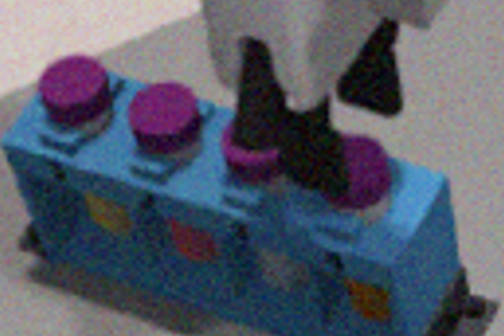

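Emit:
execute_actions(actions=[{"rows": [[0.004,0.0054,-0.0018,-0.0056,0,-0.0127,0,0],[0.008,0.0108,-0.0036,-0.0112,0,-0.0255,0,0],[0.008,0.0108,-0.0036,-0.0112,0,-0.0255,0,0],[0.012,0.0161,-0.0053,-0.0168,0,-0.038,0,0],[0.012,0.0161,-0.0053,-0.0168,0,-0.038,0,0],[0.0156,0.0215,-0.0071,-0.0224,0,-0.0509,0,0]], "steps": 15}])

Emit:
execute_actions(actions=[{"steps": 6}])

Emit:
execute_actions(actions=[{"rows": [[0,0,0,0,0,0,0,-0.1],[0,0,0,0,0,0,0,-0.15],[0,0,0,0,0,0,0,-0.2],[0,0,0,0,0,0,0,-0.25],[0,0,0,0,0,0,0,-0.3],[0,0,0,0,0,0,0,-0.4],[0,0,0,0,0,0,0,-0.5],[0,0,0,0,0,0,0,-0.6],[0,0,0,0,0,0,0,-0.75],[0,0,0,0,0,0,0,-0.9]], "steps": 14}])

Emit:
execute_actions(actions=[{"rows": [[-0.0008,-0.0011,0.0004,0.0012,0,0.0026,0,-0.9]], "steps": 15}])

Scene clock: 75.83 s of 11600.00 s.
end_effector_position=(+0.3891, +0.1676, +0.1386) grip_measured=-0.01 end_effector_quat_wxyz=(+0.000, +0.894, -0.447, -0.001) end_effector_velocity=(+0.008, +0.000, -0.016) end_effector_angular_velocity=(+0.004, -0.029, -0.002)
Joint positions: [ 0.469 -1.068 -0.576  0.371  0.001  0.872  1.029  0.044]
Joint velocities: [ 0.026  0.035 -0.015 -0.028  0.001 -0.099 -0.     0.   ]
Steps of this call (steps 1 to 3: the last 3 steps of your previous action; steps 4 to 9: the robot went on to your last target; steps 10 to 21: the first 12 steps of this action). Readings (joint positions):
10: [0.438 -1.111 -0.562 0.418 0.001 0.969 1.029]
11: [0.439 -1.109 -0.563 0.417 0.001 0.965 1.029]
13: [0.445 -1.101 -0.565 0.409 0.001 0.947 1.029]
17: [0.461 -1.079 -0.572 0.384 0.001 0.899 1.029]
21: the state above

Scene clock: 76.03 s of 11600.00 s.
end_effector_position=(+0.3898, +0.1677, +0.1375) grip_measured=-0.01 end_effector_quat_wxyz=(-0.000, +0.894, -0.447, -0.000) end_effector_velocity=(-0.001, -0.000, -0.003) end_effector_angular_velocity=(-0.000, +0.001, -0.001)
Joint positions: [ 0.471 -1.065 -0.577  0.369  0.001  0.864  1.029  0.044]
Joint velocities: [ 0.003  0.004 -0.001 -0.006  0.    -0.01   0.    -0.   ]
Kept back: nothing.
Steps of this call (steps 1 to 3: the last 3 steps of your previous action; steps 4 to 6: the robot went on to your last target). Readings (joint positions):
1: [0.470 -1.067 -0.576 0.371 0.001 0.869 1.029]
2: [0.470 -1.066 -0.576 0.370 0.001 0.867 1.029]
4: [0.471 -1.065 -0.577 0.370 0.001 0.865 1.029]
6: the state above

Scene clock: 76.40 s of 11600.00 s.
end_effector_position=(+0.3899, +0.1677, +0.1376) grip_measured=-0.25 end_effector_quat_wxyz=(-0.000, +0.894, -0.447, -0.000) end_effector_velocity=(-0.000, -0.000, -0.000) end_effector_angular_velocity=(-0.000, +0.000, -0.001)
Joint positions: [ 0.471 -1.065 -0.577  0.369  0.001  0.864  1.029  0.033]
Joint velocities: [-0.     0.    -0.001 -0.    -0.    -0.     0.     0.   ]
Steps of this call (steps 1 to 11: the first 11 steps of this action). Readings (joint positions):
1: [0.471 -1.065 -0.577 0.369 0.001 0.864 1.029]
2: [0.471 -1.065 -0.577 0.369 0.001 0.864 1.029]
4: [0.471 -1.065 -0.577 0.369 0.001 0.864 1.029]
8: [0.471 -1.065 -0.577 0.369 0.001 0.864 1.029]
11: the state above

Scene clock: 76.90 s of 11600.00 s.
end_effector_position=(+0.3899, +0.1677, +0.1388) grip_measured=-0.25 end_effector_quat_wxyz=(-0.000, +0.894, -0.447, -0.000) end_effector_velocity=(+0.000, -0.000, +0.001) end_effector_angular_velocity=(+0.000, -0.001, -0.000)
Joint positions: [ 0.47  -1.067 -0.576  0.372  0.001  0.869  1.029  0.033]
Joint velocities: [ 0.    -0.001 -0.001  0.001 -0.001  0.001  0.001 -0.   ]
Steps of this call (steps 1 to 3: the last 3 steps of your previous action; steps 4 to 15: the first 12 steps of this action, its rows measured from where the robot was after step 3). Readings (joint positions):
3: [0.471 -1.065 -0.577 0.369 0.001 0.864 1.029]
4: [0.471 -1.065 -0.577 0.370 0.001 0.864 1.029]
5: [0.471 -1.065 -0.577 0.370 0.001 0.865 1.029]
7: [0.470 -1.066 -0.576 0.371 0.001 0.867 1.029]
11: [0.470 -1.067 -0.576 0.372 0.001 0.869 1.029]
15: the state above

Emit:
execute_actions(actions=[{"rows": [[0.0008,0.0011,-0.0004,-0.0012,0,-0.0026,0,-0.9]], "steps": 10}])

Emit:
execute_actions(actions=[{"rows": [[0.00005,0.00007,0,-0.0001,0,-0.0002,0.03,-0.9],[0.0001,0.00012,0,-0.00013,0,-0.0003,0.06,-0.9],[0.0001,0.00015,-0.00005,-0.00017,0,-0.00035,0.09,-0.9],[0.00013,0.00018,-0.00006,-0.0002,0,-0.0004,0.12,-0.9],[0.00016,0.0002,-0.00007,-0.00024,0,-0.0005,0.15,-0.9],[0.00018,0.00025,-0.00008,-0.00028,0,-0.00057,0.18,-0.9],[0.0002,0.00028,-0.0001,-0.0003,0,-0.00064,0.21,-0.9],[0.00022,0.0003,-0.0001,-0.00034,0,-0.0007,0.24,-0.9],[0.00024,0.00033,-0.00011,-0.00037,0,-0.00077,0.27,-0.9],[0.00026,0.00036,-0.00012,-0.0004,0,-0.00083,0.30,-0.9],[0.00028,0.00039,-0.00013,-0.00044,0,-0.0009,0.33,-0.9],[0.0003,0.00042,-0.00014,-0.00047,0,-0.00096,0.36,-0.9],[0.00032,0.00044,-0.00015,-0.0005,0,-0.001,0.39,-0.9],[0.00034,0.00047,-0.00016,-0.00053,0,-0.0011,0.42,-0.9],[0.00036,0.0005,-0.00017,-0.00056,0,-0.00115,0.45,-0.9]], "steps": 15}])

Emit:
execute_actions(actions=[{"steps": 10}])

Scene clock: 77.70 s of 11600.00 s.
end_effector_position=(+0.3899, +0.1677, +0.1377) grip_measured=-0.25 end_effector_quat_wxyz=(-0.000, +0.894, -0.447, -0.000) end_effector_velocity=(+0.000, +0.000, -0.002) end_effector_angular_velocity=(-0.000, -0.001, +0.001)
Joint positions: [ 0.471 -1.065 -0.577  0.37   0.001  0.865  1.029  0.033]
Joint velocities: [ 0.003  0.004 -0.001 -0.004 -0.    -0.01  -0.    -0.   ]
Steps of this call (steps 1 to 3: the last 3 steps of your previous action; steps 4 to 15: the robot went on to your last target; steps 16 to 17: nothing new was sent; steps 18 to 24: the first 7 steps of this action). Readings (joint positions):
18: [0.470 -1.067 -0.576 0.372 0.001 0.869 1.029]
19: [0.470 -1.067 -0.576 0.372 0.001 0.868 1.029]
21: [0.470 -1.066 -0.576 0.371 0.001 0.866 1.029]
24: the state above

Scene clock: 78.20 s of 11600.00 s.
end_effector_position=(+0.3897, +0.1677, +0.1374) grip_measured=-0.25 end_effector_quat_wxyz=(-0.000, +0.782, -0.623, -0.000) end_effector_velocity=(-0.001, +0.000, -0.001) end_effector_angular_velocity=(-0.001, +0.005, -1.706)
Joint positions: [ 0.471 -1.065 -0.577  0.369  0.001  0.864  1.447  0.033]
Joint velocities: [ 0.     0.001  0.001 -0.002  0.     0.     1.706  0.   ]
Steps of this call (steps 1 to 3: the last 3 steps of your previous action; steps 4 to 15: the first 12 steps of this action, its rows measured from where the robot was after step 3). Readings (joint positions):
3: [0.471 -1.065 -0.577 0.370 0.001 0.864 1.029]
4: [0.471 -1.065 -0.577 0.369 0.001 0.864 1.029]
5: [0.471 -1.065 -0.577 0.369 0.001 0.864 1.035]
7: [0.471 -1.065 -0.577 0.369 0.001 0.864 1.072]
11: [0.471 -1.065 -0.577 0.369 0.001 0.864 1.231]
15: the state above

Scene clock: 78.53 s of 11600.00 s.
end_effector_position=(+0.3898, +0.1678, +0.1371) grip_measured=-0.25 end_effector_quat_wxyz=(+0.000, -0.619, +0.786, +0.000) end_effector_velocity=(-0.000, +0.000, -0.001) end_effector_angular_velocity=(+0.000, +0.001, -0.396)
Joint positions: [ 0.472 -1.065 -0.577  0.369  0.001  0.863  1.909  0.033]
Joint velocities: [ 0.002  0.001 -0.    -0.001 -0.    -0.001  0.397  0.   ]
Kept back: nothing.
Steps of this call (steps 1 to 3: the last 3 steps of your previous action; steps 4 to 10: the robot went on to your last target). Readings (joint positions):
1: [0.471 -1.065 -0.577 0.369 0.001 0.864 1.504]
2: [0.471 -1.065 -0.577 0.369 0.001 0.864 1.563]
4: [0.471 -1.065 -0.577 0.369 0.001 0.864 1.682]
8: [0.472 -1.065 -0.577 0.369 0.001 0.863 1.869]
10: the state above

Emit:
execute_actions(actions=[{"rows": [[0.0001,0.00015,0,-0.00017,0,-0.0003,0.1,-0.9],[0.0001,0.00015,0,-0.00017,0,-0.0003,0.1,-0.9],[0.0001,0.00015,0,-0.00017,0,-0.0003,0.1,-0.9],[0.00017,0.00023,-0.0001,-0.00026,0,-0.0005,0.22,-0.9],[0.00017,0.00023,-0.0001,-0.00026,0,-0.0005,0.22,-0.9],[0.00017,0.00023,-0.0001,-0.00026,0,-0.0005,0.22,-0.9],[0.00024,0.00033,-0.0001,-0.00037,0,-0.00075,0.34,-0.9],[0.00024,0.00033,-0.0001,-0.00037,0,-0.00075,0.34,-0.9],[0.00024,0.00033,-0.0001,-0.00037,0,-0.00075,0.34,-0.9],[0.0003,0.00042,-0.00014,-0.00047,0,-0.00096,0.46,-0.9],[0.0003,0.00042,-0.00014,-0.00047,0,-0.00096,0.46,-0.9],[0.0003,0.00042,-0.00014,-0.00047,0,-0.00096,0.46,-0.9],[0.00038,0.00052,-0.00018,-0.00058,0,-0.0012,0.58,-0.9]], "steps": 15}])

Emit:
execute_actions(actions=[{"steps": 10}])

Scene clock: 79.10 s of 11600.00 s.
end_effector_position=(+0.3898, +0.1681, +0.1368) grip_measured=-0.25 end_effector_quat_wxyz=(+0.000, -0.373, +0.928, +0.001) end_effector_velocity=(+0.001, +0.001, -0.000) end_effector_angular_velocity=(+0.004, +0.002, -2.256)
Joint positions: [ 0.473 -1.064 -0.577  0.368  0.001  0.861  2.478  0.033]
Joint velocities: [ 0.001  0.001 -0.    -0.     0.003 -0.004  2.255  0.   ]
Steps of this call (steps 1 to 5: the robot went on to your last target; steps 6 to 17: the first 12 steps of this action). Readings (joint positions):
6: [0.472 -1.064 -0.577 0.368 0.001 0.862 1.941]
7: [0.472 -1.064 -0.577 0.368 0.001 0.862 1.948]
9: [0.472 -1.064 -0.577 0.368 0.001 0.862 1.992]
13: [0.472 -1.064 -0.577 0.368 0.001 0.862 2.196]
17: the state above

Scene clock: 79.43 s of 11600.00 s.
end_effector_position=(+0.3900, +0.1681, +0.1367) grip_measured=-0.25 end_effector_quat_wxyz=(+0.001, -0.096, +0.995, +0.001) end_effector_velocity=(-0.000, +0.000, -0.000) end_effector_angular_velocity=(+0.000, +0.001, -0.427)
Joint positions: [ 0.473 -1.064 -0.577  0.368  0.001  0.86   3.051  0.033]
Joint velocities: [-0.     0.     0.    -0.001  0.    -0.     0.427  0.   ]
Kept back: nothing.
Steps of this call (steps 1 to 3: the last 3 steps of your previous action; steps 4 to 10: the robot went on to your last target). Readings (joint positions):
1: [0.473 -1.064 -0.577 0.368 0.001 0.861 2.553]
2: [0.473 -1.064 -0.577 0.368 0.001 0.861 2.630]
4: [0.473 -1.064 -0.577 0.368 0.001 0.860 2.786]
8: [0.473 -1.064 -0.577 0.368 0.001 0.860 3.008]
10: the state above

Emit:
execute_actions(actions=[{"rows": [[0.0001,0.00015,0,-0.00017,0,-0.0003,0.1,-0.9],[0.0001,0.00015,0,-0.00017,0,-0.0003,0.1,-0.9],[0.0001,0.00015,0,-0.00017,0,-0.0003,0.1,-0.9],[0.00017,0.00023,-0.0001,-0.00026,0,-0.0005,0.22,-0.9],[0.00017,0.00023,-0.0001,-0.00026,0,-0.0005,0.22,-0.9],[0.00017,0.00023,-0.0001,-0.00026,0,-0.0005,0.22,-0.9],[0.00024,0.00033,-0.0001,-0.00037,0,-0.0007,0.34,-0.9],[0.00024,0.00033,-0.0001,-0.00037,0,-0.0007,0.34,-0.9],[0.00024,0.00033,-0.0001,-0.00037,0,-0.0007,0.34,-0.9],[0.0003,0.00042,-0.00014,-0.00047,0,-0.0008,0.46,-0.9],[0.0003,0.00042,-0.00014,-0.00047,0,-0.0008,0.46,-0.9],[0.0003,0.00042,-0.00014,-0.00047,0,-0.0008,0.46,-0.9],[0.00035,0.00052,-0.0002,-0.00058,0,-0.001,0.58,-0.9]], "steps": 15}])

Emit:
execute_actions(actions=[{"steps": 10}])

Scene clock: 80.10 s of 11600.00 s.
end_effector_position=(+0.3900, +0.1680, +0.1364) grip_measured=-0.25 end_effector_quat_wxyz=(+0.000, +0.188, +0.982, +0.001) end_effector_velocity=(+0.001, +0.002, -0.002) end_effector_angular_velocity=(+0.004, -0.000, -2.249)
Joint positions: [ 0.473 -1.063 -0.577  0.367  0.001  0.858  3.62   0.033]
Joint velocities: [ 0.004  0.002  0.002 -0.003  0.003 -0.01   2.251 -0.   ]
Steps of this call (steps 1 to 8: the robot went on to your last target; steps 9 to 20: the first 12 steps of this action). Readings (joint positions):
9: [0.473 -1.064 -0.577 0.368 0.001 0.860 3.088]
10: [0.473 -1.064 -0.577 0.368 0.001 0.860 3.094]
12: [0.473 -1.064 -0.577 0.368 0.001 0.859 3.138]
16: [0.473 -1.063 -0.577 0.368 0.001 0.859 3.339]
20: the state above

Scene clock: 80.43 s of 11600.00 s.
end_effector_position=(+0.3900, +0.1681, +0.1361) grip_measured=-0.25 end_effector_quat_wxyz=(+0.000, +0.457, +0.889, +0.001) end_effector_velocity=(-0.000, -0.000, -0.000) end_effector_angular_velocity=(-0.000, +0.001, -0.427)
Joint positions: [ 0.474 -1.063 -0.577  0.367  0.001  0.857  4.193  0.033]
Joint velocities: [ 0.     0.    -0.    -0.    -0.001 -0.001  0.427 -0.   ]
Kept back: nothing.
Steps of this call (steps 1 to 3: the last 3 steps of your previous action; steps 4 to 10: the robot went on to your last target). Readings (joint positions):
1: [0.473 -1.063 -0.577 0.367 0.001 0.858 3.695]
2: [0.473 -1.063 -0.577 0.367 0.001 0.858 3.772]
4: [0.474 -1.063 -0.577 0.367 0.001 0.857 3.929]
8: [0.474 -1.063 -0.577 0.367 0.001 0.857 4.151]
10: the state above

Emit:
execute_actions(actions=[{"rows": [[0.0001,0.00015,0,-0.0002,0,-0.0003,0.22,-0.9],[0.0001,0.00015,0,-0.0002,0,-0.0003,0.22,-0.9],[0.0001,0.00015,0,-0.0002,0,-0.0003,0.22,-0.9],[0.0001,0.00015,0,-0.0002,0,-0.0003,0.22,-0.9],[0.0001,0.00015,0,-0.0002,0,-0.0003,0.22,-0.9],[0.0001,0.00015,0,-0.0002,0,-0.0003,0.22,-0.9],[0.0001,0.00015,0,-0.0002,0,-0.0003,0.22,-0.9],[0.0001,0.00015,0,-0.0002,0,-0.0003,0.22,-0.9],[0.0001,0.00015,0,-0.0002,0,-0.0003,0.22,-0.9],[0.0001,0.00015,0,-0.0002,0,-0.0003,0.22,-0.9],[0.0001,0.00015,0,-0.0002,0,-0.0003,0.22,-0.9],[0.0001,0.00015,0,-0.0002,0,-0.0003,0.22,-0.5],[0.0001,0.00015,0,-0.0002,0,-0.0003,0.22,-0.25],[0.0001,0.00015,0,-0.0002,0,-0.0003,0.22,0]], "steps": 15}])

Emit:
execute_actions(actions=[{"steps": 8}])

Scene clock: 81.17 s of 11600.00 s.
end_effector_position=(+0.3900, +0.1681, +0.1359) grip_measured=-0.25 end_effector_quat_wxyz=(-0.000, +0.632, +0.775, +0.001) end_effector_velocity=(+0.000, -0.000, -0.000) end_effector_angular_velocity=(-0.001, +0.000, -0.343)
Joint positions: [ 0.474 -1.062 -0.577  0.367  0.001  0.857  4.611  0.033]
Joint velocities: [ 0.     0.    -0.    -0.    -0.002 -0.001  0.344 -0.   ]
Steps of this call (steps 1 to 10: the robot went on to your last target; steps 11 to 22: the first 12 steps of this action). Readings (joint positions):
11: [0.474 -1.063 -0.577 0.367 0.001 0.857 4.231]
12: [0.474 -1.063 -0.577 0.367 0.001 0.857 4.237]
14: [0.474 -1.063 -0.577 0.367 0.001 0.857 4.284]
18: [0.474 -1.062 -0.577 0.367 0.001 0.857 4.502]
22: the state above

Scene clock: 81.43 s of 11600.00 s.
end_effector_position=(+0.3891, +0.1673, +0.1349) grip_measured=-0.02 end_effector_quat_wxyz=(-0.001, +0.643, +0.766, -0.001) end_effector_velocity=(+0.008, +0.004, +0.008) end_effector_angular_velocity=(+0.006, -0.023, -0.012)
Joint positions: [ 0.473 -1.061 -0.578  0.364  0.     0.857  4.639  0.043]
Joint velocities: [ 0.002 -0.006  0.007  0.017  0.005 -0.002  0.018  0.006]
Kept back: nothing.
Steps of this call (steps 1 to 3: the last 3 steps of your previous action; steps 4 to 8: the robot went on to your last target). Readings (joint positions):
1: [0.474 -1.062 -0.577 0.366 0.001 0.857 4.620]
2: [0.474 -1.062 -0.577 0.366 0.001 0.856 4.627]
4: [0.473 -1.061 -0.579 0.365 -0.000 0.857 4.634]
8: the state above

Emit:
execute_actions(actions=[{"rows": [[-0.0033,-0.0048,0.0015,0.005,0,0.0103,0,0.0],[-0.0066,-0.0096,0.003,0.010,0,0.0206,0,0.0],[-0.0098,-0.0145,0.0046,0.0152,0,0.031,0,0.0],[-0.0098,-0.0145,0.0046,0.0152,0,0.031,0,0.0],[-0.0098,-0.0145,0.0046,0.0152,0,0.031,0,0.0],[-0.0098,-0.0145,0.0046,0.0152,0,0.031,0,0.0],[-0.0098,-0.0145,0.0046,0.0152,0,0.031,0,0.0],[-0.0098,-0.0145,0.0046,0.0152,0,0.031,0,0.0],[-0.0098,-0.0145,0.0046,0.0152,0,0.031,-0.1,-0.3],[-0.0098,-0.0145,0.0046,0.0152,0,0.031,-0.99,-0.6],[-0.0098,-0.0145,0.0046,0.0152,0,0.031,-0.99,-1]], "steps": 15}])

Emit:
execute_actions(actions=[{"steps": 14}])

Emit:
execute_actions(actions=[{"rows": [[0,0,0,0,0,0,-0.94,-1]], "steps": 15}])

Emit:
execute_actions(actions=[{"steps": 14}])

Scene clock: 82.07 s of 11600.00 s.
end_effector_position=(+0.3902, +0.1677, +0.1515) grip_measured=-0.50 end_effector_quat_wxyz=(-0.000, +0.623, +0.782, +0.001) end_effector_velocity=(-0.005, -0.000, +0.002) end_effector_angular_velocity=(-0.004, +0.014, +1.146)
Joint positions: [ 0.454 -1.089 -0.569  0.394  0.     0.917  4.587  0.022]
Joint velocities: [-0.007 -0.009  0.005  0.004 -0.001  0.03  -1.144 -0.179]
Steps of this call (steps 1 to 7: the robot went on to your last target; steps 8 to 19: the first 12 steps of this action). Readings (joint positions):
8: [0.474 -1.062 -0.577 0.366 0.001 0.857 4.641]
9: [0.473 -1.063 -0.577 0.367 0.001 0.860 4.641]
11: [0.468 -1.070 -0.575 0.373 0.001 0.877 4.640]
15: [0.457 -1.086 -0.571 0.391 0.000 0.908 4.640]
19: the state above

Scene clock: 82.53 s of 11600.00 s.
end_effector_position=(+0.3901, +0.1677, +0.1522) grip_measured=-1.00 end_effector_quat_wxyz=(-0.000, +0.086, +0.996, +0.001) end_effector_velocity=(+0.001, +0.000, +0.000) end_effector_angular_velocity=(+0.000, -0.006, +2.657)
Joint positions: [ 0.453 -1.091 -0.569  0.395  0.     0.92   3.415  0.   ]
Joint velocities: [-0.    -0.     0.     0.001  0.    -0.001 -2.658  0.   ]
Kept back: nothing.
Steps of this call (steps 1 to 3: the last 3 steps of your previous action; steps 4 to 14: the robot went on to your last target). Readings (joint positions):
1: [0.454 -1.090 -0.569 0.394 0.000 0.918 4.539]
2: [0.454 -1.090 -0.569 0.394 0.000 0.918 4.475]
4: [0.454 -1.090 -0.569 0.395 0.000 0.919 4.311]
8: [0.453 -1.090 -0.569 0.395 0.000 0.920 3.950]
14: the state above

Scene clock: 82.93 s of 11600.00 s.
end_effector_position=(+0.3901, +0.1677, +0.1522) grip_measured=-1.00 end_effector_quat_wxyz=(+0.000, -0.433, +0.901, +0.001) end_effector_velocity=(-0.000, +0.000, -0.000) end_effector_angular_velocity=(-0.001, -0.004, +2.659)
Joint positions: [ 0.453 -1.091 -0.569  0.395  0.     0.92   2.346  0.   ]
Joint velocities: [ 0.     0.     0.001 -0.    -0.    -0.001 -2.658  0.   ]
Steps of this call (steps 1 to 12: the first 12 steps of this action). Readings (joint positions):
1: [0.453 -1.091 -0.569 0.395 0.000 0.920 3.326]
2: [0.453 -1.091 -0.569 0.395 0.000 0.920 3.237]
4: [0.453 -1.091 -0.569 0.395 0.000 0.920 3.059]
8: [0.453 -1.091 -0.569 0.395 0.000 0.920 2.702]
12: the state above

Scene clock: 83.40 s of 11600.00 s.
end_effector_position=(+0.3901, +0.1677, +0.1522) grip_measured=-1.00 end_effector_quat_wxyz=(-0.001, +0.758, -0.652, -0.000) end_effector_velocity=(-0.000, -0.000, -0.000) end_effector_angular_velocity=(+0.000, +0.001, +0.207)
Joint positions: [ 0.453 -1.091 -0.569  0.395  0.     0.92   1.521  0.   ]
Joint velocities: [-0.     0.    -0.001 -0.    -0.     0.001 -0.208  0.   ]
Kept back: nothing.
Steps of this call (steps 1 to 3: the last 3 steps of your previous action; steps 4 to 14: the robot went on to your last target). Readings (joint positions):
1: [0.453 -1.091 -0.569 0.395 0.000 0.920 2.257]
2: [0.453 -1.091 -0.569 0.395 0.000 0.920 2.168]
4: [0.453 -1.091 -0.569 0.395 0.000 0.920 1.990]
8: [0.453 -1.091 -0.569 0.395 0.000 0.920 1.676]
14: the state above

Emit:
execute_actions(actions=[{"rows": [[0.001,0.0015,-0.0005,-0.0018,0,-0.0036,-0.01,-1],[0.0013,0.0019,-0.0006,-0.0023,0,-0.0045,-0.01,-1],[0.0016,0.0023,-0.0007,-0.0027,0,-0.0054,-0.01,-1],[0.0019,0.0026,-0.0008,-0.0032,0,-0.0063,-0.01,-1],[0.0021,0.003,-0.001,-0.0036,0,-0.0072,-0.01,-1],[0.0024,0.0034,-0.0011,-0.0041,0,-0.0081,-0.01,-1],[0.0027,0.0038,-0.0012,-0.0045,0,-0.009,-0.01,-1],[0.003,0.0043,-0.0014,-0.0051,0,-0.0103,-0.01,-1]], "steps": 15}])

Emit:
execute_actions(actions=[{"steps": 4}])

Scene clock: 83.93 s of 11600.00 s.
end_effector_position=(+0.3907, +0.1677, +0.1481) grip_measured=-1.00 end_effector_quat_wxyz=(-0.001, +0.765, -0.644, +0.000) end_effector_velocity=(+0.004, -0.000, -0.001) end_effector_angular_velocity=(+0.001, -0.015, +0.001)
Joint positions: [ 0.459 -1.083 -0.572  0.388  0.     0.901  1.5    0.   ]
Joint velocities: [ 0.004  0.006 -0.004 -0.002 -0.002 -0.025 -0.002  0.   ]
Steps of this call (steps 1 to 4: the robot went on to your last target; steps 5 to 16: the first 12 steps of this action). Readings (joint positions):
5: [0.453 -1.091 -0.569 0.395 0.000 0.920 1.505]
6: [0.454 -1.090 -0.569 0.395 0.000 0.918 1.504]
8: [0.455 -1.089 -0.570 0.393 0.000 0.915 1.502]
12: [0.457 -1.085 -0.571 0.389 0.000 0.907 1.501]
16: the state above

Scene clock: 84.07 s of 11600.00 s.
end_effector_position=(+0.3910, +0.1677, +0.1480) grip_measured=-1.00 end_effector_quat_wxyz=(-0.002, +0.765, -0.644, +0.001) end_effector_velocity=(+0.000, +0.000, -0.001) end_effector_angular_velocity=(+0.002, -0.002, -0.002)
Joint positions: [ 0.459 -1.083 -0.572  0.387  0.     0.899  1.5    0.   ]
Joint velocities: [ 0.001  0.002 -0.002 -0.002  0.002 -0.006 -0.     0.   ]
Kept back: nothing.
Steps of this call (steps 1 to 3: the last 3 steps of your previous action; step 4: the robot went on to your last target). Readings (joint positions):
1: [0.459 -1.083 -0.572 0.388 0.000 0.900 1.500]
2: [0.459 -1.083 -0.572 0.388 0.000 0.900 1.500]
4: the state above

Emit:
execute_actions(actions=[{"rows": [[-0.002,-0.0025,0.001,0.003,0,0.007,0,-1],[-0.002,-0.0025,0.001,0.003,0,0.007,0,-1],[-0.002,-0.0025,0.001,0.003,0,0.007,0,-1],[-0.002,-0.0025,0.001,0.003,0,0.007,-0.1,-0.7],[-0.002,-0.0025,0.001,0.003,0,0.007,-0.49,-0.3],[-0.002,-0.0025,0.001,0.003,0,0.007,-0.49,0]], "steps": 15}])

Emit:
execute_actions(actions=[{"steps": 10}])

Scene clock: 84.73 s of 11600.00 s.
end_effector_position=(+0.3893, +0.1675, +0.1495) grip_measured=-0.02 end_effector_quat_wxyz=(+0.000, +0.882, -0.471, -0.001) end_effector_velocity=(+0.009, +0.001, +0.011) end_effector_angular_velocity=(+0.010, -0.028, +2.698)
Joint positions: [ 0.456 -1.087 -0.57   0.39   0.     0.913  1.082  0.043]
Joint velocities: [-0.004 -0.007  0.001  0.022  0.     0.004 -2.699  0.01 ]
Steps of this call (steps 1 to 8: the robot went on to your last target; steps 9 to 20: the first 12 steps of this action). Readings (joint positions):
9: [0.459 -1.083 -0.572 0.387 0.000 0.899 1.500]
10: [0.459 -1.083 -0.572 0.387 0.000 0.900 1.500]
12: [0.457 -1.084 -0.571 0.388 0.000 0.906 1.500]
16: [0.456 -1.086 -0.570 0.389 0.000 0.912 1.400]
20: the state above

Scene clock: 85.07 s of 11600.00 s.
end_effector_position=(+0.3905, +0.1676, +0.1510) grip_measured=-0.01 end_effector_quat_wxyz=(-0.001, +0.977, -0.213, +0.000) end_effector_velocity=(+0.001, -0.000, +0.001) end_effector_angular_velocity=(+0.000, -0.003, +0.296)
Joint positions: [ 0.455 -1.088 -0.57   0.393  0.     0.914  0.53   0.044]
Joint velocities: [-0.001 -0.001 -0.001  0.001 -0.    -0.    -0.297  0.   ]
Kept back: nothing.
Steps of this call (steps 1 to 3: the last 3 steps of your previous action; steps 4 to 10: the robot went on to your last target). Readings (joint positions):
1: [0.455 -1.087 -0.570 0.391 0.000 0.913 0.991]
2: [0.455 -1.087 -0.570 0.392 0.000 0.913 0.902]
4: [0.455 -1.087 -0.570 0.393 0.000 0.913 0.741]
8: [0.455 -1.088 -0.570 0.393 0.000 0.914 0.560]
10: the state above

Emit:
execute_actions(actions=[{"rows": [[0.0029,0.004,-0.0012,-0.0041,0,-0.0086,-0.0135,0],[0.0029,0.004,-0.0012,-0.0041,0,-0.0086,-0.0135,0],[0.0057,0.0079,-0.0023,-0.0083,0,-0.0172,-0.0135,0],[0.0057,0.0079,-0.0023,-0.0083,0,-0.0172,-0.0135,0],[0.0086,0.0119,-0.0035,-0.0124,0,-0.0258,-0.0135,0]], "steps": 15}])

Emit:
execute_actions(actions=[{"steps": 6}])

Emit:
execute_actions(actions=[{"rows": [[0,0,0,0,0,0,0,-0.1],[0,0,0,0,0,0,0,-0.15],[0,0,0,0,0,0,0,-0.2],[0,0,0,0,0,0,0,-0.25],[0,0,0,0,0,0,0,-0.3],[0,0,0,0,0,0,0,-0.4],[0,0,0,0,0,0,0,-0.5],[0,0,0,0,0,0,0,-0.6],[0,0,0,0,0,0,0,-0.75],[0,0,0,0,0,0,0,-0.9]], "steps": 13}])

Emit:
execute_actions(actions=[{"rows": [[0.00005,0.00007,0,-0.00008,0,-0.00015,0.1,-0.9],[0.00005,0.00007,0,-0.00008,0,-0.00015,0.1,-0.9],[0.00005,0.00007,0,-0.00008,0,-0.00015,0.1,-0.9],[0.00012,0.00016,0,-0.00018,0,-0.00037,0.22,-0.9],[0.00012,0.00016,0,-0.00018,0,-0.00037,0.22,-0.9],[0.00012,0.00016,0,-0.00018,0,-0.00037,0.22,-0.9],[0.00018,0.00025,-0.0001,-0.00028,0,-0.00058,0.34,-0.9],[0.00018,0.00025,-0.0001,-0.00028,0,-0.00058,0.34,-0.9],[0.00018,0.00025,-0.0001,-0.00028,0,-0.00058,0.34,-0.9],[0.00025,0.00034,-0.00012,-0.00038,0,-0.00078,0.46,-0.9],[0.00025,0.00034,-0.00012,-0.00038,0,-0.00078,0.46,-0.9],[0.00025,0.00034,-0.00012,-0.00038,0,-0.00078,0.46,-0.9],[0.00031,0.00043,-0.00015,-0.00048,0,-0.001,0.58,-0.9]], "steps": 15}])

Emit:
execute_actions(actions=[{"steps": 10}])

Scene clock: 85.80 s of 11600.00 s.
end_effector_position=(+0.3896, +0.1677, +0.1374) grip_measured=-0.01 end_effector_quat_wxyz=(-0.000, +0.980, -0.199, -0.000) end_effector_velocity=(+0.005, +0.000, -0.005) end_effector_angular_velocity=(+0.002, -0.017, -0.000)
Joint positions: [ 0.471 -1.065 -0.576  0.369  0.     0.865  0.502  0.044]
Joint velocities: [ 0.011  0.014 -0.006 -0.009 -0.001 -0.043 -0.     0.   ]
Steps of this call (steps 1 to 10: the robot went on to your last target; steps 11 to 22: the first 12 steps of this action). Readings (joint positions):
11: [0.455 -1.088 -0.570 0.393 0.000 0.913 0.503]
12: [0.456 -1.087 -0.570 0.393 0.000 0.911 0.503]
14: [0.459 -1.083 -0.571 0.389 0.000 0.902 0.503]
18: [0.468 -1.070 -0.575 0.375 0.000 0.876 0.502]
22: the state above

Scene clock: 86.00 s of 11600.00 s.
end_effector_position=(+0.3899, +0.1678, +0.1369) grip_measured=-0.01 end_effector_quat_wxyz=(-0.000, +0.980, -0.199, +0.000) end_effector_velocity=(-0.000, +0.001, -0.002) end_effector_angular_velocity=(+0.002, +0.001, -0.000)
Joint positions: [ 0.472 -1.064 -0.577  0.368  0.     0.861  0.502  0.044]
Joint velocities: [ 0.002  0.002  0.    -0.003  0.003 -0.005 -0.001 -0.   ]
Kept back: nothing.
Steps of this call (steps 1 to 3: the last 3 steps of your previous action; steps 4 to 6: the robot went on to your last target). Readings (joint positions):
1: [0.472 -1.065 -0.577 0.369 0.000 0.864 0.502]
2: [0.472 -1.064 -0.577 0.369 0.000 0.863 0.502]
4: [0.472 -1.064 -0.577 0.369 0.000 0.862 0.502]
6: the state above

Scene clock: 86.33 s of 11600.00 s.
end_effector_position=(+0.3900, +0.1679, +0.1370) grip_measured=-0.25 end_effector_quat_wxyz=(-0.000, +0.980, -0.199, +0.000) end_effector_velocity=(-0.000, -0.000, -0.000) end_effector_angular_velocity=(-0.001, +0.001, -0.001)
Joint positions: [ 0.472 -1.064 -0.577  0.369  0.     0.861  0.502  0.033]
Joint velocities: [-0.001  0.     0.001 -0.    -0.     0.001  0.    -0.   ]
Steps of this call (steps 1 to 10: the first 10 steps of this action). Readings (joint positions):
1: [0.472 -1.064 -0.577 0.368 0.000 0.861 0.502]
2: [0.472 -1.064 -0.577 0.368 0.000 0.861 0.502]
4: [0.472 -1.064 -0.577 0.368 0.000 0.861 0.502]
8: [0.472 -1.064 -0.577 0.369 0.000 0.861 0.502]
10: the state above

Scene clock: 86.83 s of 11600.00 s.
end_effector_position=(+0.3900, +0.1680, +0.1367) grip_measured=-0.25 end_effector_quat_wxyz=(-0.000, +0.886, -0.463, +0.000) end_effector_velocity=(+0.000, +0.000, -0.001) end_effector_angular_velocity=(+0.002, +0.001, -2.301)
Joint positions: [ 0.473 -1.064 -0.577  0.368  0.     0.86   1.065  0.033]
Joint velocities: [ 0.001  0.002 -0.001 -0.002  0.001 -0.004  2.3   -0.   ]
Steps of this call (steps 1 to 3: the last 3 steps of your previous action; steps 4 to 15: the first 12 steps of this action, its rows measured from where the robot was after step 3). Readings (joint positions):
3: [0.472 -1.064 -0.577 0.369 0.000 0.861 0.502]
4: [0.472 -1.064 -0.577 0.369 0.000 0.861 0.503]
5: [0.472 -1.064 -0.577 0.369 0.000 0.861 0.508]
7: [0.472 -1.064 -0.577 0.369 0.000 0.861 0.554]
11: [0.473 -1.064 -0.577 0.368 0.000 0.861 0.774]
15: the state above

Scene clock: 87.17 s of 11600.00 s.
end_effector_position=(+0.3900, +0.1680, +0.1364) grip_measured=-0.25 end_effector_quat_wxyz=(-0.001, +0.717, -0.697, -0.000) end_effector_velocity=(+0.000, -0.001, -0.000) end_effector_angular_velocity=(+0.001, +0.001, -0.433)
Joint positions: [ 0.473 -1.063 -0.577  0.368  0.     0.859  1.644  0.033]
Joint velocities: [ 0.     0.001 -0.003  0.001 -0.     0.     0.431 -0.   ]
Kept back: nothing.
Steps of this call (steps 1 to 3: the last 3 steps of your previous action; steps 4 to 10: the robot went on to your last target). Readings (joint positions):
1: [0.473 -1.063 -0.577 0.368 0.000 0.860 1.142]
2: [0.473 -1.063 -0.577 0.368 0.000 0.860 1.219]
4: [0.473 -1.063 -0.577 0.368 0.000 0.860 1.378]
8: [0.473 -1.063 -0.577 0.368 0.001 0.859 1.601]
10: the state above

Emit:
execute_actions(actions=[{"rows": [[0.00005,0.00007,0,-0.00008,0,-0.00015,0.1,-0.9],[0.00005,0.00007,0,-0.00008,0,-0.00015,0.1,-0.9],[0.00005,0.00007,0,-0.00008,0,-0.00015,0.1,-0.9],[0.00012,0.00016,0,-0.00018,0,-0.00037,0.22,-0.9],[0.00012,0.00016,0,-0.00018,0,-0.00037,0.22,-0.9],[0.00012,0.00016,0,-0.00018,0,-0.00037,0.22,-0.9],[0.00018,0.00025,-0.0001,-0.00028,0,-0.00058,0.34,-0.9],[0.00018,0.00025,-0.0001,-0.00028,0,-0.00058,0.34,-0.9],[0.00018,0.00025,-0.0001,-0.00028,0,-0.00058,0.34,-0.9],[0.00025,0.00034,-0.00012,-0.00038,0,-0.00078,0.46,-0.9],[0.00025,0.00034,-0.00012,-0.00038,0,-0.00078,0.46,-0.9],[0.00025,0.00034,-0.00012,-0.00038,0,-0.00078,0.46,-0.9],[0.00038,0.00053,-0.00018,-0.0006,0,-0.0012,0.72,-0.9]], "steps": 15}])

Emit:
execute_actions(actions=[{"steps": 12}])

Emit:
execute_actions(actions=[{"rows": [[0.00005,0.00007,0,-0.00008,0,-0.00015,0.1,-0.9],[0.00005,0.00007,0,-0.00008,0,-0.00015,0.1,-0.9],[0.00005,0.00007,0,-0.00008,0,-0.00015,0.1,-0.9],[0.00012,0.00016,0,-0.00018,0,-0.00037,0.22,-0.9],[0.00012,0.00016,0,-0.00018,0,-0.00037,0.22,-0.9],[0.00012,0.00016,0,-0.00018,0,-0.00037,0.22,-0.9],[0.00018,0.00025,-0.0001,-0.00028,0,-0.00058,0.34,-0.9],[0.00018,0.00025,-0.0001,-0.00028,0,-0.00058,0.34,-0.9],[0.00018,0.00025,-0.0001,-0.00028,0,-0.00058,0.34,-0.9],[0.00025,0.00034,-0.00012,-0.00038,0,-0.00078,0.46,-0.9],[0.00025,0.00034,-0.00012,-0.00038,0,-0.00078,0.46,-0.9],[0.00025,0.00034,-0.00012,-0.00038,0,-0.00078,0.46,-0.9],[0.00038,0.00053,-0.00018,-0.0006,0,-0.0012,0.76,-0.9]], "steps": 15}])

Emit:
execute_actions(actions=[{"steps": 14}])

Scene clock: 87.93 s of 11600.00 s.
end_effector_position=(+0.3901, +0.1680, +0.1363) grip_measured=-0.25 end_effector_quat_wxyz=(+0.001, -0.492, +0.870, +0.000) end_effector_velocity=(-0.001, -0.000, -0.002) end_effector_angular_velocity=(+0.003, +0.004, -2.252)
Joint positions: [ 0.473 -1.063 -0.577  0.367  0.     0.858  2.214  0.033]
Joint velocities: [ 0.002  0.002 -0.001 -0.003  0.001 -0.004  2.251 -0.   ]
Steps of this call (steps 1 to 11: the robot went on to your last target; steps 12 to 23: the first 12 steps of this action). Readings (joint positions):
12: [0.473 -1.063 -0.577 0.368 0.000 0.859 1.683]
13: [0.473 -1.063 -0.577 0.368 0.000 0.859 1.689]
15: [0.473 -1.063 -0.577 0.368 0.000 0.859 1.732]
19: [0.473 -1.063 -0.577 0.368 0.000 0.858 1.933]
23: the state above

Scene clock: 88.33 s of 11600.00 s.
end_effector_position=(+0.3900, +0.1680, +0.1358) grip_measured=-0.25 end_effector_quat_wxyz=(+0.000, -0.096, +0.995, +0.000) end_effector_velocity=(+0.000, +0.000, -0.000) end_effector_angular_velocity=(-0.001, -0.000, -0.649)
Joint positions: [ 0.474 -1.062 -0.577  0.366  0.     0.857  3.052  0.033]
Joint velocities: [ 0.     0.001  0.002  0.    -0.001 -0.001  0.651 -0.   ]
Kept back: nothing.
Steps of this call (steps 1 to 3: the last 3 steps of your previous action; steps 4 to 12: the robot went on to your last target). Readings (joint positions):
1: [0.474 -1.062 -0.577 0.367 0.000 0.858 2.289]
2: [0.474 -1.062 -0.577 0.367 0.000 0.857 2.366]
4: [0.474 -1.062 -0.577 0.367 0.000 0.857 2.533]
8: [0.474 -1.062 -0.577 0.367 0.000 0.857 2.868]
12: the state above

Scene clock: 88.73 s of 11600.00 s.
end_effector_position=(+0.3900, +0.1680, +0.1356) grip_measured=-0.25 end_effector_quat_wxyz=(+0.000, +0.189, +0.982, +0.000) end_effector_velocity=(+0.000, +0.000, -0.001) end_effector_angular_velocity=(+0.003, +0.001, -2.241)
Joint positions: [ 0.474 -1.062 -0.577  0.366  0.     0.856  3.623  0.033]
Joint velocities: [ 0.001  0.002 -0.001 -0.002  0.002 -0.005  2.239  0.   ]
Steps of this call (steps 1 to 12: the first 12 steps of this action). Readings (joint positions):
1: [0.474 -1.062 -0.577 0.366 0.000 0.857 3.070]
2: [0.474 -1.062 -0.577 0.366 0.000 0.857 3.088]
4: [0.474 -1.062 -0.577 0.367 0.000 0.857 3.144]
8: [0.474 -1.062 -0.577 0.366 0.000 0.856 3.344]
12: the state above

Scene clock: 89.20 s of 11600.00 s.
end_effector_position=(+0.3899, +0.1679, +0.1351) grip_measured=-0.25 end_effector_quat_wxyz=(+0.000, +0.612, +0.791, +0.000) end_effector_velocity=(-0.000, +0.000, -0.000) end_effector_angular_velocity=(+0.002, +0.001, -0.429)
Joint positions: [ 0.475 -1.061 -0.578  0.365  0.     0.854  4.56   0.033]
Joint velocities: [ 0.     0.     0.    -0.     0.002 -0.     0.428  0.   ]
Kept back: nothing.
Steps of this call (steps 1 to 3: the last 3 steps of your previous action; steps 4 to 14: the robot went on to your last target). Readings (joint positions):
1: [0.474 -1.062 -0.577 0.366 0.000 0.856 3.698]
2: [0.474 -1.062 -0.577 0.366 0.000 0.855 3.774]
4: [0.474 -1.061 -0.577 0.366 0.000 0.855 3.941]
8: [0.475 -1.061 -0.578 0.365 0.000 0.854 4.288]
14: the state above

Emit:
execute_actions(actions=[{"rows": [[0,0,0,0,0,0,0.02,-0.5],[0,0,0,0,0,0,0.02,-0.25],[0,0,0,0,0,0,0.02,-0.05],[0,0,0,0,0,0,0.02,-0.05],[0,0,0,0,0,0,0.02,-0.05],[0,0,0,0,0,0,-0.45,-0.05]], "steps": 15}])

Emit:
execute_actions(actions=[{"steps": 14}])

Emit:
execute_actions(actions=[{"rows": [[0,0,0,0,0,0,0,-0.15],[0,0,0,0,0,0,0,-0.2],[0,0,0,0,0,0,0,-0.25],[0,0,0,0,0,0,0,-0.3],[0,0,0,0,0,0,0,-0.4],[0,0,0,0,0,0,0,-0.5],[0,0,0,0,0,0,0,-0.6],[0,0,0,0,0,0,0,-0.75],[0,0,0,0,0,0,0,-0.9]], "steps": 11}])

Emit:
execute_actions(actions=[{"rows": [[0.00005,0.00007,0,-0.00008,0,-0.00015,0.1,-0.9],[0.00005,0.00007,0,-0.00008,0,-0.00015,0.1,-0.9],[0.00005,0.00007,0,-0.00008,0,-0.00015,0.1,-0.9],[0.00012,0.00016,0,-0.00018,0,-0.00037,0.22,-0.9],[0.00012,0.00016,0,-0.00018,0,-0.00037,0.22,-0.9],[0.00012,0.00016,0,-0.00018,0,-0.00037,0.22,-0.9],[0.00018,0.00025,-0.0001,-0.00028,0,-0.00058,0.34,-0.9],[0.00018,0.00025,-0.0001,-0.00028,0,-0.00058,0.34,-0.9],[0.00018,0.00025,-0.0001,-0.00028,0,-0.00058,0.34,-0.9],[0.00018,0.00025,-0.0001,-0.00028,0,-0.00058,0.5,-0.9]], "steps": 15}])

Emit:
execute_actions(actions=[{"steps": 10}])

Scene clock: 89.90 s of 11600.00 s.
end_effector_position=(+0.3897, +0.1677, +0.1351) grip_measured=-0.06 end_effector_quat_wxyz=(-0.000, +0.529, +0.848, +0.000) end_effector_velocity=(+0.002, +0.001, +0.001) end_effector_angular_velocity=(+0.001, -0.007, +2.464)
Joint positions: [ 0.474 -1.061 -0.578  0.365  0.     0.855  4.359  0.041]
Joint velocities: [ 0.002  0.     0.003  0.001  0.001 -0.006 -2.461  0.001]
Steps of this call (steps 1 to 9: the robot went on to your last target; steps 10 to 21: the first 12 steps of this action). Readings (joint positions):
10: [0.475 -1.061 -0.578 0.365 0.000 0.854 4.598]
11: [0.475 -1.061 -0.578 0.365 0.000 0.854 4.598]
13: [0.475 -1.061 -0.578 0.365 0.000 0.855 4.600]
17: [0.474 -1.061 -0.578 0.365 -0.000 0.856 4.579]
21: the state above

Scene clock: 90.37 s of 11600.00 s.
end_effector_position=(+0.3899, +0.1679, +0.1351) grip_measured=-0.06 end_effector_quat_wxyz=(+0.000, +0.204, +0.979, +0.000) end_effector_velocity=(-0.000, -0.000, -0.000) end_effector_angular_velocity=(-0.001, +0.001, +0.118)
Joint positions: [ 0.475 -1.061 -0.578  0.365  0.     0.854  3.655  0.041]
Joint velocities: [ 0.     0.    -0.001  0.    -0.002  0.001 -0.117 -0.   ]
Kept back: nothing.
Steps of this call (steps 1 to 3: the last 3 steps of your previous action; steps 4 to 14: the robot went on to your last target). Readings (joint positions):
1: [0.474 -1.061 -0.578 0.365 0.000 0.855 4.272]
2: [0.474 -1.061 -0.578 0.365 0.000 0.854 4.183]
4: [0.475 -1.061 -0.578 0.365 0.000 0.854 4.004]
8: [0.475 -1.061 -0.578 0.365 0.000 0.854 3.744]
14: the state above

Scene clock: 90.63 s of 11600.00 s.
end_effector_position=(+0.3900, +0.1681, +0.1352) grip_measured=-0.25 end_effector_quat_wxyz=(+0.000, +0.204, +0.979, +0.000) end_effector_velocity=(+0.000, -0.001, +0.000) end_effector_angular_velocity=(+0.001, -0.001, -0.009)
Joint positions: [ 0.475 -1.061 -0.577  0.365  0.001  0.854  3.655  0.033]
Joint velocities: [-0.001 -0.    -0.002  0.    -0.    -0.     0.007 -0.   ]
Steps of this call (steps 1 to 8: the first 8 steps of this action). Readings (joint positions):
1: [0.475 -1.061 -0.578 0.365 0.000 0.854 3.652]
2: [0.475 -1.061 -0.578 0.365 0.000 0.854 3.652]
4: [0.475 -1.061 -0.578 0.365 0.000 0.854 3.653]
8: the state above

Scene clock: 91.13 s of 11600.00 s.
end_effector_position=(+0.3901, +0.1681, +0.1351) grip_measured=-0.25 end_effector_quat_wxyz=(+0.000, +0.470, +0.883, +0.001) end_effector_velocity=(+0.000, -0.000, -0.000) end_effector_angular_velocity=(+0.004, +0.002, -2.428)
Joint positions: [ 0.475 -1.061 -0.577  0.365  0.001  0.853  4.222  0.033]
Joint velocities: [ 0.001  0.    -0.001 -0.    -0.    -0.001  2.428  0.   ]
Steps of this call (steps 1 to 3: the last 3 steps of your previous action; steps 4 to 15: the first 12 steps of this action, its rows measured from where the robot was after step 3). Readings (joint positions):
3: [0.475 -1.061 -0.577 0.365 0.001 0.854 3.655]
4: [0.475 -1.061 -0.577 0.365 0.001 0.854 3.656]
5: [0.475 -1.061 -0.577 0.365 0.001 0.854 3.661]
7: [0.475 -1.061 -0.577 0.365 0.001 0.854 3.707]
11: [0.475 -1.061 -0.577 0.365 0.001 0.853 3.927]
15: the state above

Scene clock: 91.47 s of 11600.00 s.
end_effector_position=(+0.3901, +0.1681, +0.1349) grip_measured=-0.25 end_effector_quat_wxyz=(+0.000, +0.649, +0.761, +0.001) end_effector_velocity=(-0.000, +0.000, -0.000) end_effector_angular_velocity=(+0.002, +0.001, -0.187)
Joint positions: [ 0.475 -1.06  -0.578  0.365  0.     0.852  4.656  0.033]
Joint velocities: [ 0.     0.    -0.    -0.     0.002  0.     0.186  0.001]
Kept back: nothing.
Steps of this call (steps 1 to 3: the last 3 steps of your previous action; steps 4 to 10: the robot went on to your last target). Readings (joint positions):
1: [0.475 -1.061 -0.577 0.365 0.001 0.853 4.303]
2: [0.475 -1.061 -0.578 0.365 0.000 0.853 4.382]
4: [0.475 -1.060 -0.578 0.365 0.000 0.853 4.515]
8: [0.475 -1.060 -0.578 0.365 0.000 0.852 4.637]
10: the state above


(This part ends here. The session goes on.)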